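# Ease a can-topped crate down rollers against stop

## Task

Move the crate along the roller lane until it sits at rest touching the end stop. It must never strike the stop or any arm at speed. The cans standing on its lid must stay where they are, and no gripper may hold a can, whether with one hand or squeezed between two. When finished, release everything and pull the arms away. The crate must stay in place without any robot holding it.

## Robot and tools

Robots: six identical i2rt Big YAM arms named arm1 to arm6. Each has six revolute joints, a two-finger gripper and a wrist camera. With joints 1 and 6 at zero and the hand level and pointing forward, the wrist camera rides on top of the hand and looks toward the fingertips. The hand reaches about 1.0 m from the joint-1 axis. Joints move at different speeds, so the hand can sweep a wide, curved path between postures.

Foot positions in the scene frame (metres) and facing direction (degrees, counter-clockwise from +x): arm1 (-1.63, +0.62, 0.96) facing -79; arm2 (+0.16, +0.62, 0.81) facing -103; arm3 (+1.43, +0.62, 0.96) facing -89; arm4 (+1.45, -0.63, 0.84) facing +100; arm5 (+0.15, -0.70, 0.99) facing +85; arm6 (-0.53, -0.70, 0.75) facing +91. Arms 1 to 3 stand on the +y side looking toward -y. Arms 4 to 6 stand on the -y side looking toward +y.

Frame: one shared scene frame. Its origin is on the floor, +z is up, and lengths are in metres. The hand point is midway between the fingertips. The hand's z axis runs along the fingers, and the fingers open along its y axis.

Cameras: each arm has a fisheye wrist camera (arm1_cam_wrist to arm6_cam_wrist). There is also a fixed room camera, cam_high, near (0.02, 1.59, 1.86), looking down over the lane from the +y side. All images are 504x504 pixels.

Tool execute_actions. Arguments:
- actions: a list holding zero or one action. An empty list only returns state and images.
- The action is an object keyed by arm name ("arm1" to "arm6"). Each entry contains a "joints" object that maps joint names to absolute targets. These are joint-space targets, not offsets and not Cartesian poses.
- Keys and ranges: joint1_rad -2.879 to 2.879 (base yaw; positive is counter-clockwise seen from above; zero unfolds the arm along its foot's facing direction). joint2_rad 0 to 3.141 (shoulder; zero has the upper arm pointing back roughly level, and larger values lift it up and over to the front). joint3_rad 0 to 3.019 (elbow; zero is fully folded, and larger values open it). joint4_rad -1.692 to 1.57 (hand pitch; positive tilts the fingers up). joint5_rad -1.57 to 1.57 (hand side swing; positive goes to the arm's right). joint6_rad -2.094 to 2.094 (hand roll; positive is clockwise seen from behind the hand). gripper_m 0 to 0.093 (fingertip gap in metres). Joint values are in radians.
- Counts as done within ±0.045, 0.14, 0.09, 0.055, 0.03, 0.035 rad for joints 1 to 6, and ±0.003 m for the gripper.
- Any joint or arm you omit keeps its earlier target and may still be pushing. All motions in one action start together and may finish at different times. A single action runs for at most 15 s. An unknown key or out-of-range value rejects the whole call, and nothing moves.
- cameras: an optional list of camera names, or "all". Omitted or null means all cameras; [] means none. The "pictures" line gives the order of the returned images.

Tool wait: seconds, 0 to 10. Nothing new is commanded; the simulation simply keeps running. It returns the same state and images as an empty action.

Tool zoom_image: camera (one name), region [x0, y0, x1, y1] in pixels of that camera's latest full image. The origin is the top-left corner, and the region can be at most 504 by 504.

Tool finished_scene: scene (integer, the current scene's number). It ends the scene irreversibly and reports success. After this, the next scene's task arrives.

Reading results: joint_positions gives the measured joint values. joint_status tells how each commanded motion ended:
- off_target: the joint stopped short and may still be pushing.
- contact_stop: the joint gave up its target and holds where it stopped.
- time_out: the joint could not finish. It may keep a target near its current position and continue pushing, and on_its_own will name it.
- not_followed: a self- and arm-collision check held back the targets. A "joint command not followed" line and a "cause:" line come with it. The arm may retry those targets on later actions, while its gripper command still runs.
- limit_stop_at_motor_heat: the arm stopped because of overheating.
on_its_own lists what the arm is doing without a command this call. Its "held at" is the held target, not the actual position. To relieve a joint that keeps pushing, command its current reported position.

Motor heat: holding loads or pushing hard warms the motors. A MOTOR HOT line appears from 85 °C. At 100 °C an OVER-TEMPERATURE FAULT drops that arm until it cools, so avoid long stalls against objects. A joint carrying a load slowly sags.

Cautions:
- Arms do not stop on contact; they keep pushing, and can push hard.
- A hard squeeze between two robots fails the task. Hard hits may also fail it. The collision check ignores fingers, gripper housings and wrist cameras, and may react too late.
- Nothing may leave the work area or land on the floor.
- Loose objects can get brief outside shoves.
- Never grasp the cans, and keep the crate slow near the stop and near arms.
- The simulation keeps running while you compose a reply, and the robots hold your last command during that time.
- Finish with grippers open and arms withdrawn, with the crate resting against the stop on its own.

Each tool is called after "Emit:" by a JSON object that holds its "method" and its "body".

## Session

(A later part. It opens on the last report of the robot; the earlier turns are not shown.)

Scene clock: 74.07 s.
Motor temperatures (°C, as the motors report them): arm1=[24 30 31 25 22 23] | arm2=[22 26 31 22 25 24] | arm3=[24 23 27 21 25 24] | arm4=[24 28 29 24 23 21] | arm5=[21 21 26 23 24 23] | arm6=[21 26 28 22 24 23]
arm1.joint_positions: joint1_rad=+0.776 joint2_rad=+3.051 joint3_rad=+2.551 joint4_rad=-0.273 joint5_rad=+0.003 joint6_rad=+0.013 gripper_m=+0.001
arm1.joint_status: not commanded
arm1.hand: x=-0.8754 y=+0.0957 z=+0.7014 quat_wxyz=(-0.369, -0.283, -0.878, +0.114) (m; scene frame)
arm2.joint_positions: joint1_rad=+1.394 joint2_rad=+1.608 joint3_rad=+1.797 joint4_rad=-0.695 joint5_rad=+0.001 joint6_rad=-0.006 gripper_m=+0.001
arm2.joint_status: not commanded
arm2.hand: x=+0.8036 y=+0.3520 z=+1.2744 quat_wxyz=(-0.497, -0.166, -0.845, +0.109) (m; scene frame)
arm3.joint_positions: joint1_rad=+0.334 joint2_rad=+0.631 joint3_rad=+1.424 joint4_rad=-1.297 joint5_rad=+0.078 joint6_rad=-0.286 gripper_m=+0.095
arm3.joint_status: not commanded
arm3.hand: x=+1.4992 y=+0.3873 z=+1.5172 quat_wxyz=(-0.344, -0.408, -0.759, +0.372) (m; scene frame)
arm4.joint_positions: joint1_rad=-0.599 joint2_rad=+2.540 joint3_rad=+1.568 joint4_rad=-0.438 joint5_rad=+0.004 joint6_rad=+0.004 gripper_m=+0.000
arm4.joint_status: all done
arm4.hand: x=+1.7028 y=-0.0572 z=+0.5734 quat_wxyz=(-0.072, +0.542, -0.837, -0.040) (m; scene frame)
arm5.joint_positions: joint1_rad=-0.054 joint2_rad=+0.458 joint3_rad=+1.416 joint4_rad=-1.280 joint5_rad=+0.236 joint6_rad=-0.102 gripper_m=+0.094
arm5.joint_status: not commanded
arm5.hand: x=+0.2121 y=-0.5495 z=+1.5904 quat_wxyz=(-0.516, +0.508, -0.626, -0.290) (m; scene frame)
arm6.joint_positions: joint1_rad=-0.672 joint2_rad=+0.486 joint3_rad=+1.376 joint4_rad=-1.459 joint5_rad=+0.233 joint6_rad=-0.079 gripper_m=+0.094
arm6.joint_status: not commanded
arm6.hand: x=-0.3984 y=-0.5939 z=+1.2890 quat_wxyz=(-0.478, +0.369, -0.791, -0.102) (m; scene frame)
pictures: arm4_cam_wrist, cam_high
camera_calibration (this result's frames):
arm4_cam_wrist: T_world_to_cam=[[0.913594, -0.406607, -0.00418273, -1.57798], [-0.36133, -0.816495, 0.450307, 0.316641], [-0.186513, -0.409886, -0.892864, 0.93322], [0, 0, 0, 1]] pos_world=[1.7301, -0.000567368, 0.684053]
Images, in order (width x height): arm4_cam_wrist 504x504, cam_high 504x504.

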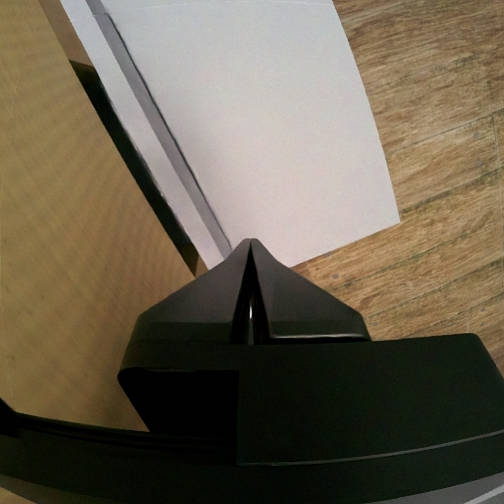

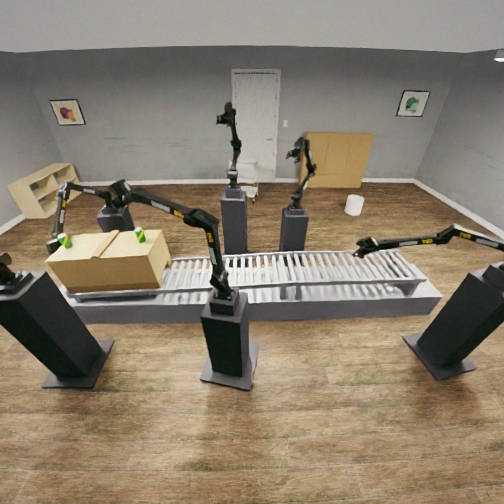

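Emit:
{"method": "execute_actions", "body": {"actions": [{"arm4":{"joints":{"joint1_rad":-1.1}}}], "cameras": []}}

Emit:
{"method": "finished_scene", "body": {"scene": 2}}

Scene clock: 76.63 s.
Motor temperatures (°C, as the motors report them): arm1=[24 30 31 25 22 23] | arm2=[22 26 31 22 25 24] | arm3=[24 23 27 21 25 24] | arm4=[24 28 29 24 23 21] | arm5=[21 21 26 23 24 23] | arm6=[21 26 28 22 24 23]
arm1.joint_positions: joint1_rad=+0.776 joint2_rad=+3.051 joint3_rad=+2.551 joint4_rad=-0.273 joint5_rad=+0.003 joint6_rad=+0.013 gripper_m=+0.001
arm1.joint_status: not commanded
arm1.hand: x=-0.8754 y=+0.0957 z=+0.7014 quat_wxyz=(-0.369, -0.283, -0.878, +0.114) (m; scene frame)
arm2.joint_positions: joint1_rad=+1.394 joint2_rad=+1.608 joint3_rad=+1.797 joint4_rad=-0.695 joint5_rad=+0.001 joint6_rad=-0.006 gripper_m=+0.001
arm2.joint_status: not commanded
arm2.hand: x=+0.8036 y=+0.3520 z=+1.2744 quat_wxyz=(-0.497, -0.166, -0.845, +0.109) (m; scene frame)
arm3.joint_positions: joint1_rad=+0.334 joint2_rad=+0.631 joint3_rad=+1.424 joint4_rad=-1.297 joint5_rad=+0.078 joint6_rad=-0.286 gripper_m=+0.095
arm3.joint_status: not commanded
arm3.hand: x=+1.4992 y=+0.3873 z=+1.5172 quat_wxyz=(-0.344, -0.408, -0.759, +0.372) (m; scene frame)
arm4.joint_positions: joint1_rad=-1.097 joint2_rad=+2.540 joint3_rad=+1.568 joint4_rad=-0.438 joint5_rad=+0.001 joint6_rad=+0.004 gripper_m=+0.000
arm4.joint_status: all done
arm4.hand: x=+1.9451 y=-0.2484 z=+0.5753 quat_wxyz=(-0.080, +0.319, -0.944, -0.024) (m; scene frame)
arm5.joint_positions: joint1_rad=-0.054 joint2_rad=+0.458 joint3_rad=+1.416 joint4_rad=-1.280 joint5_rad=+0.236 joint6_rad=-0.102 gripper_m=+0.094
arm5.joint_status: not commanded
arm5.hand: x=+0.2121 y=-0.5495 z=+1.5904 quat_wxyz=(-0.516, +0.508, -0.626, -0.290) (m; scene frame)
arm6.joint_positions: joint1_rad=-0.672 joint2_rad=+0.486 joint3_rad=+1.376 joint4_rad=-1.459 joint5_rad=+0.233 joint6_rad=-0.079 gripper_m=+0.094
arm6.joint_status: not commanded
arm6.hand: x=-0.3984 y=-0.5939 z=+1.2890 quat_wxyz=(-0.478, +0.369, -0.791, -0.102) (m; scene frame)
pictures: none
No camera images: the call's "cameras" was empty. Leave "cameras" out to get every camera's image.

The scene is finished: the task was done.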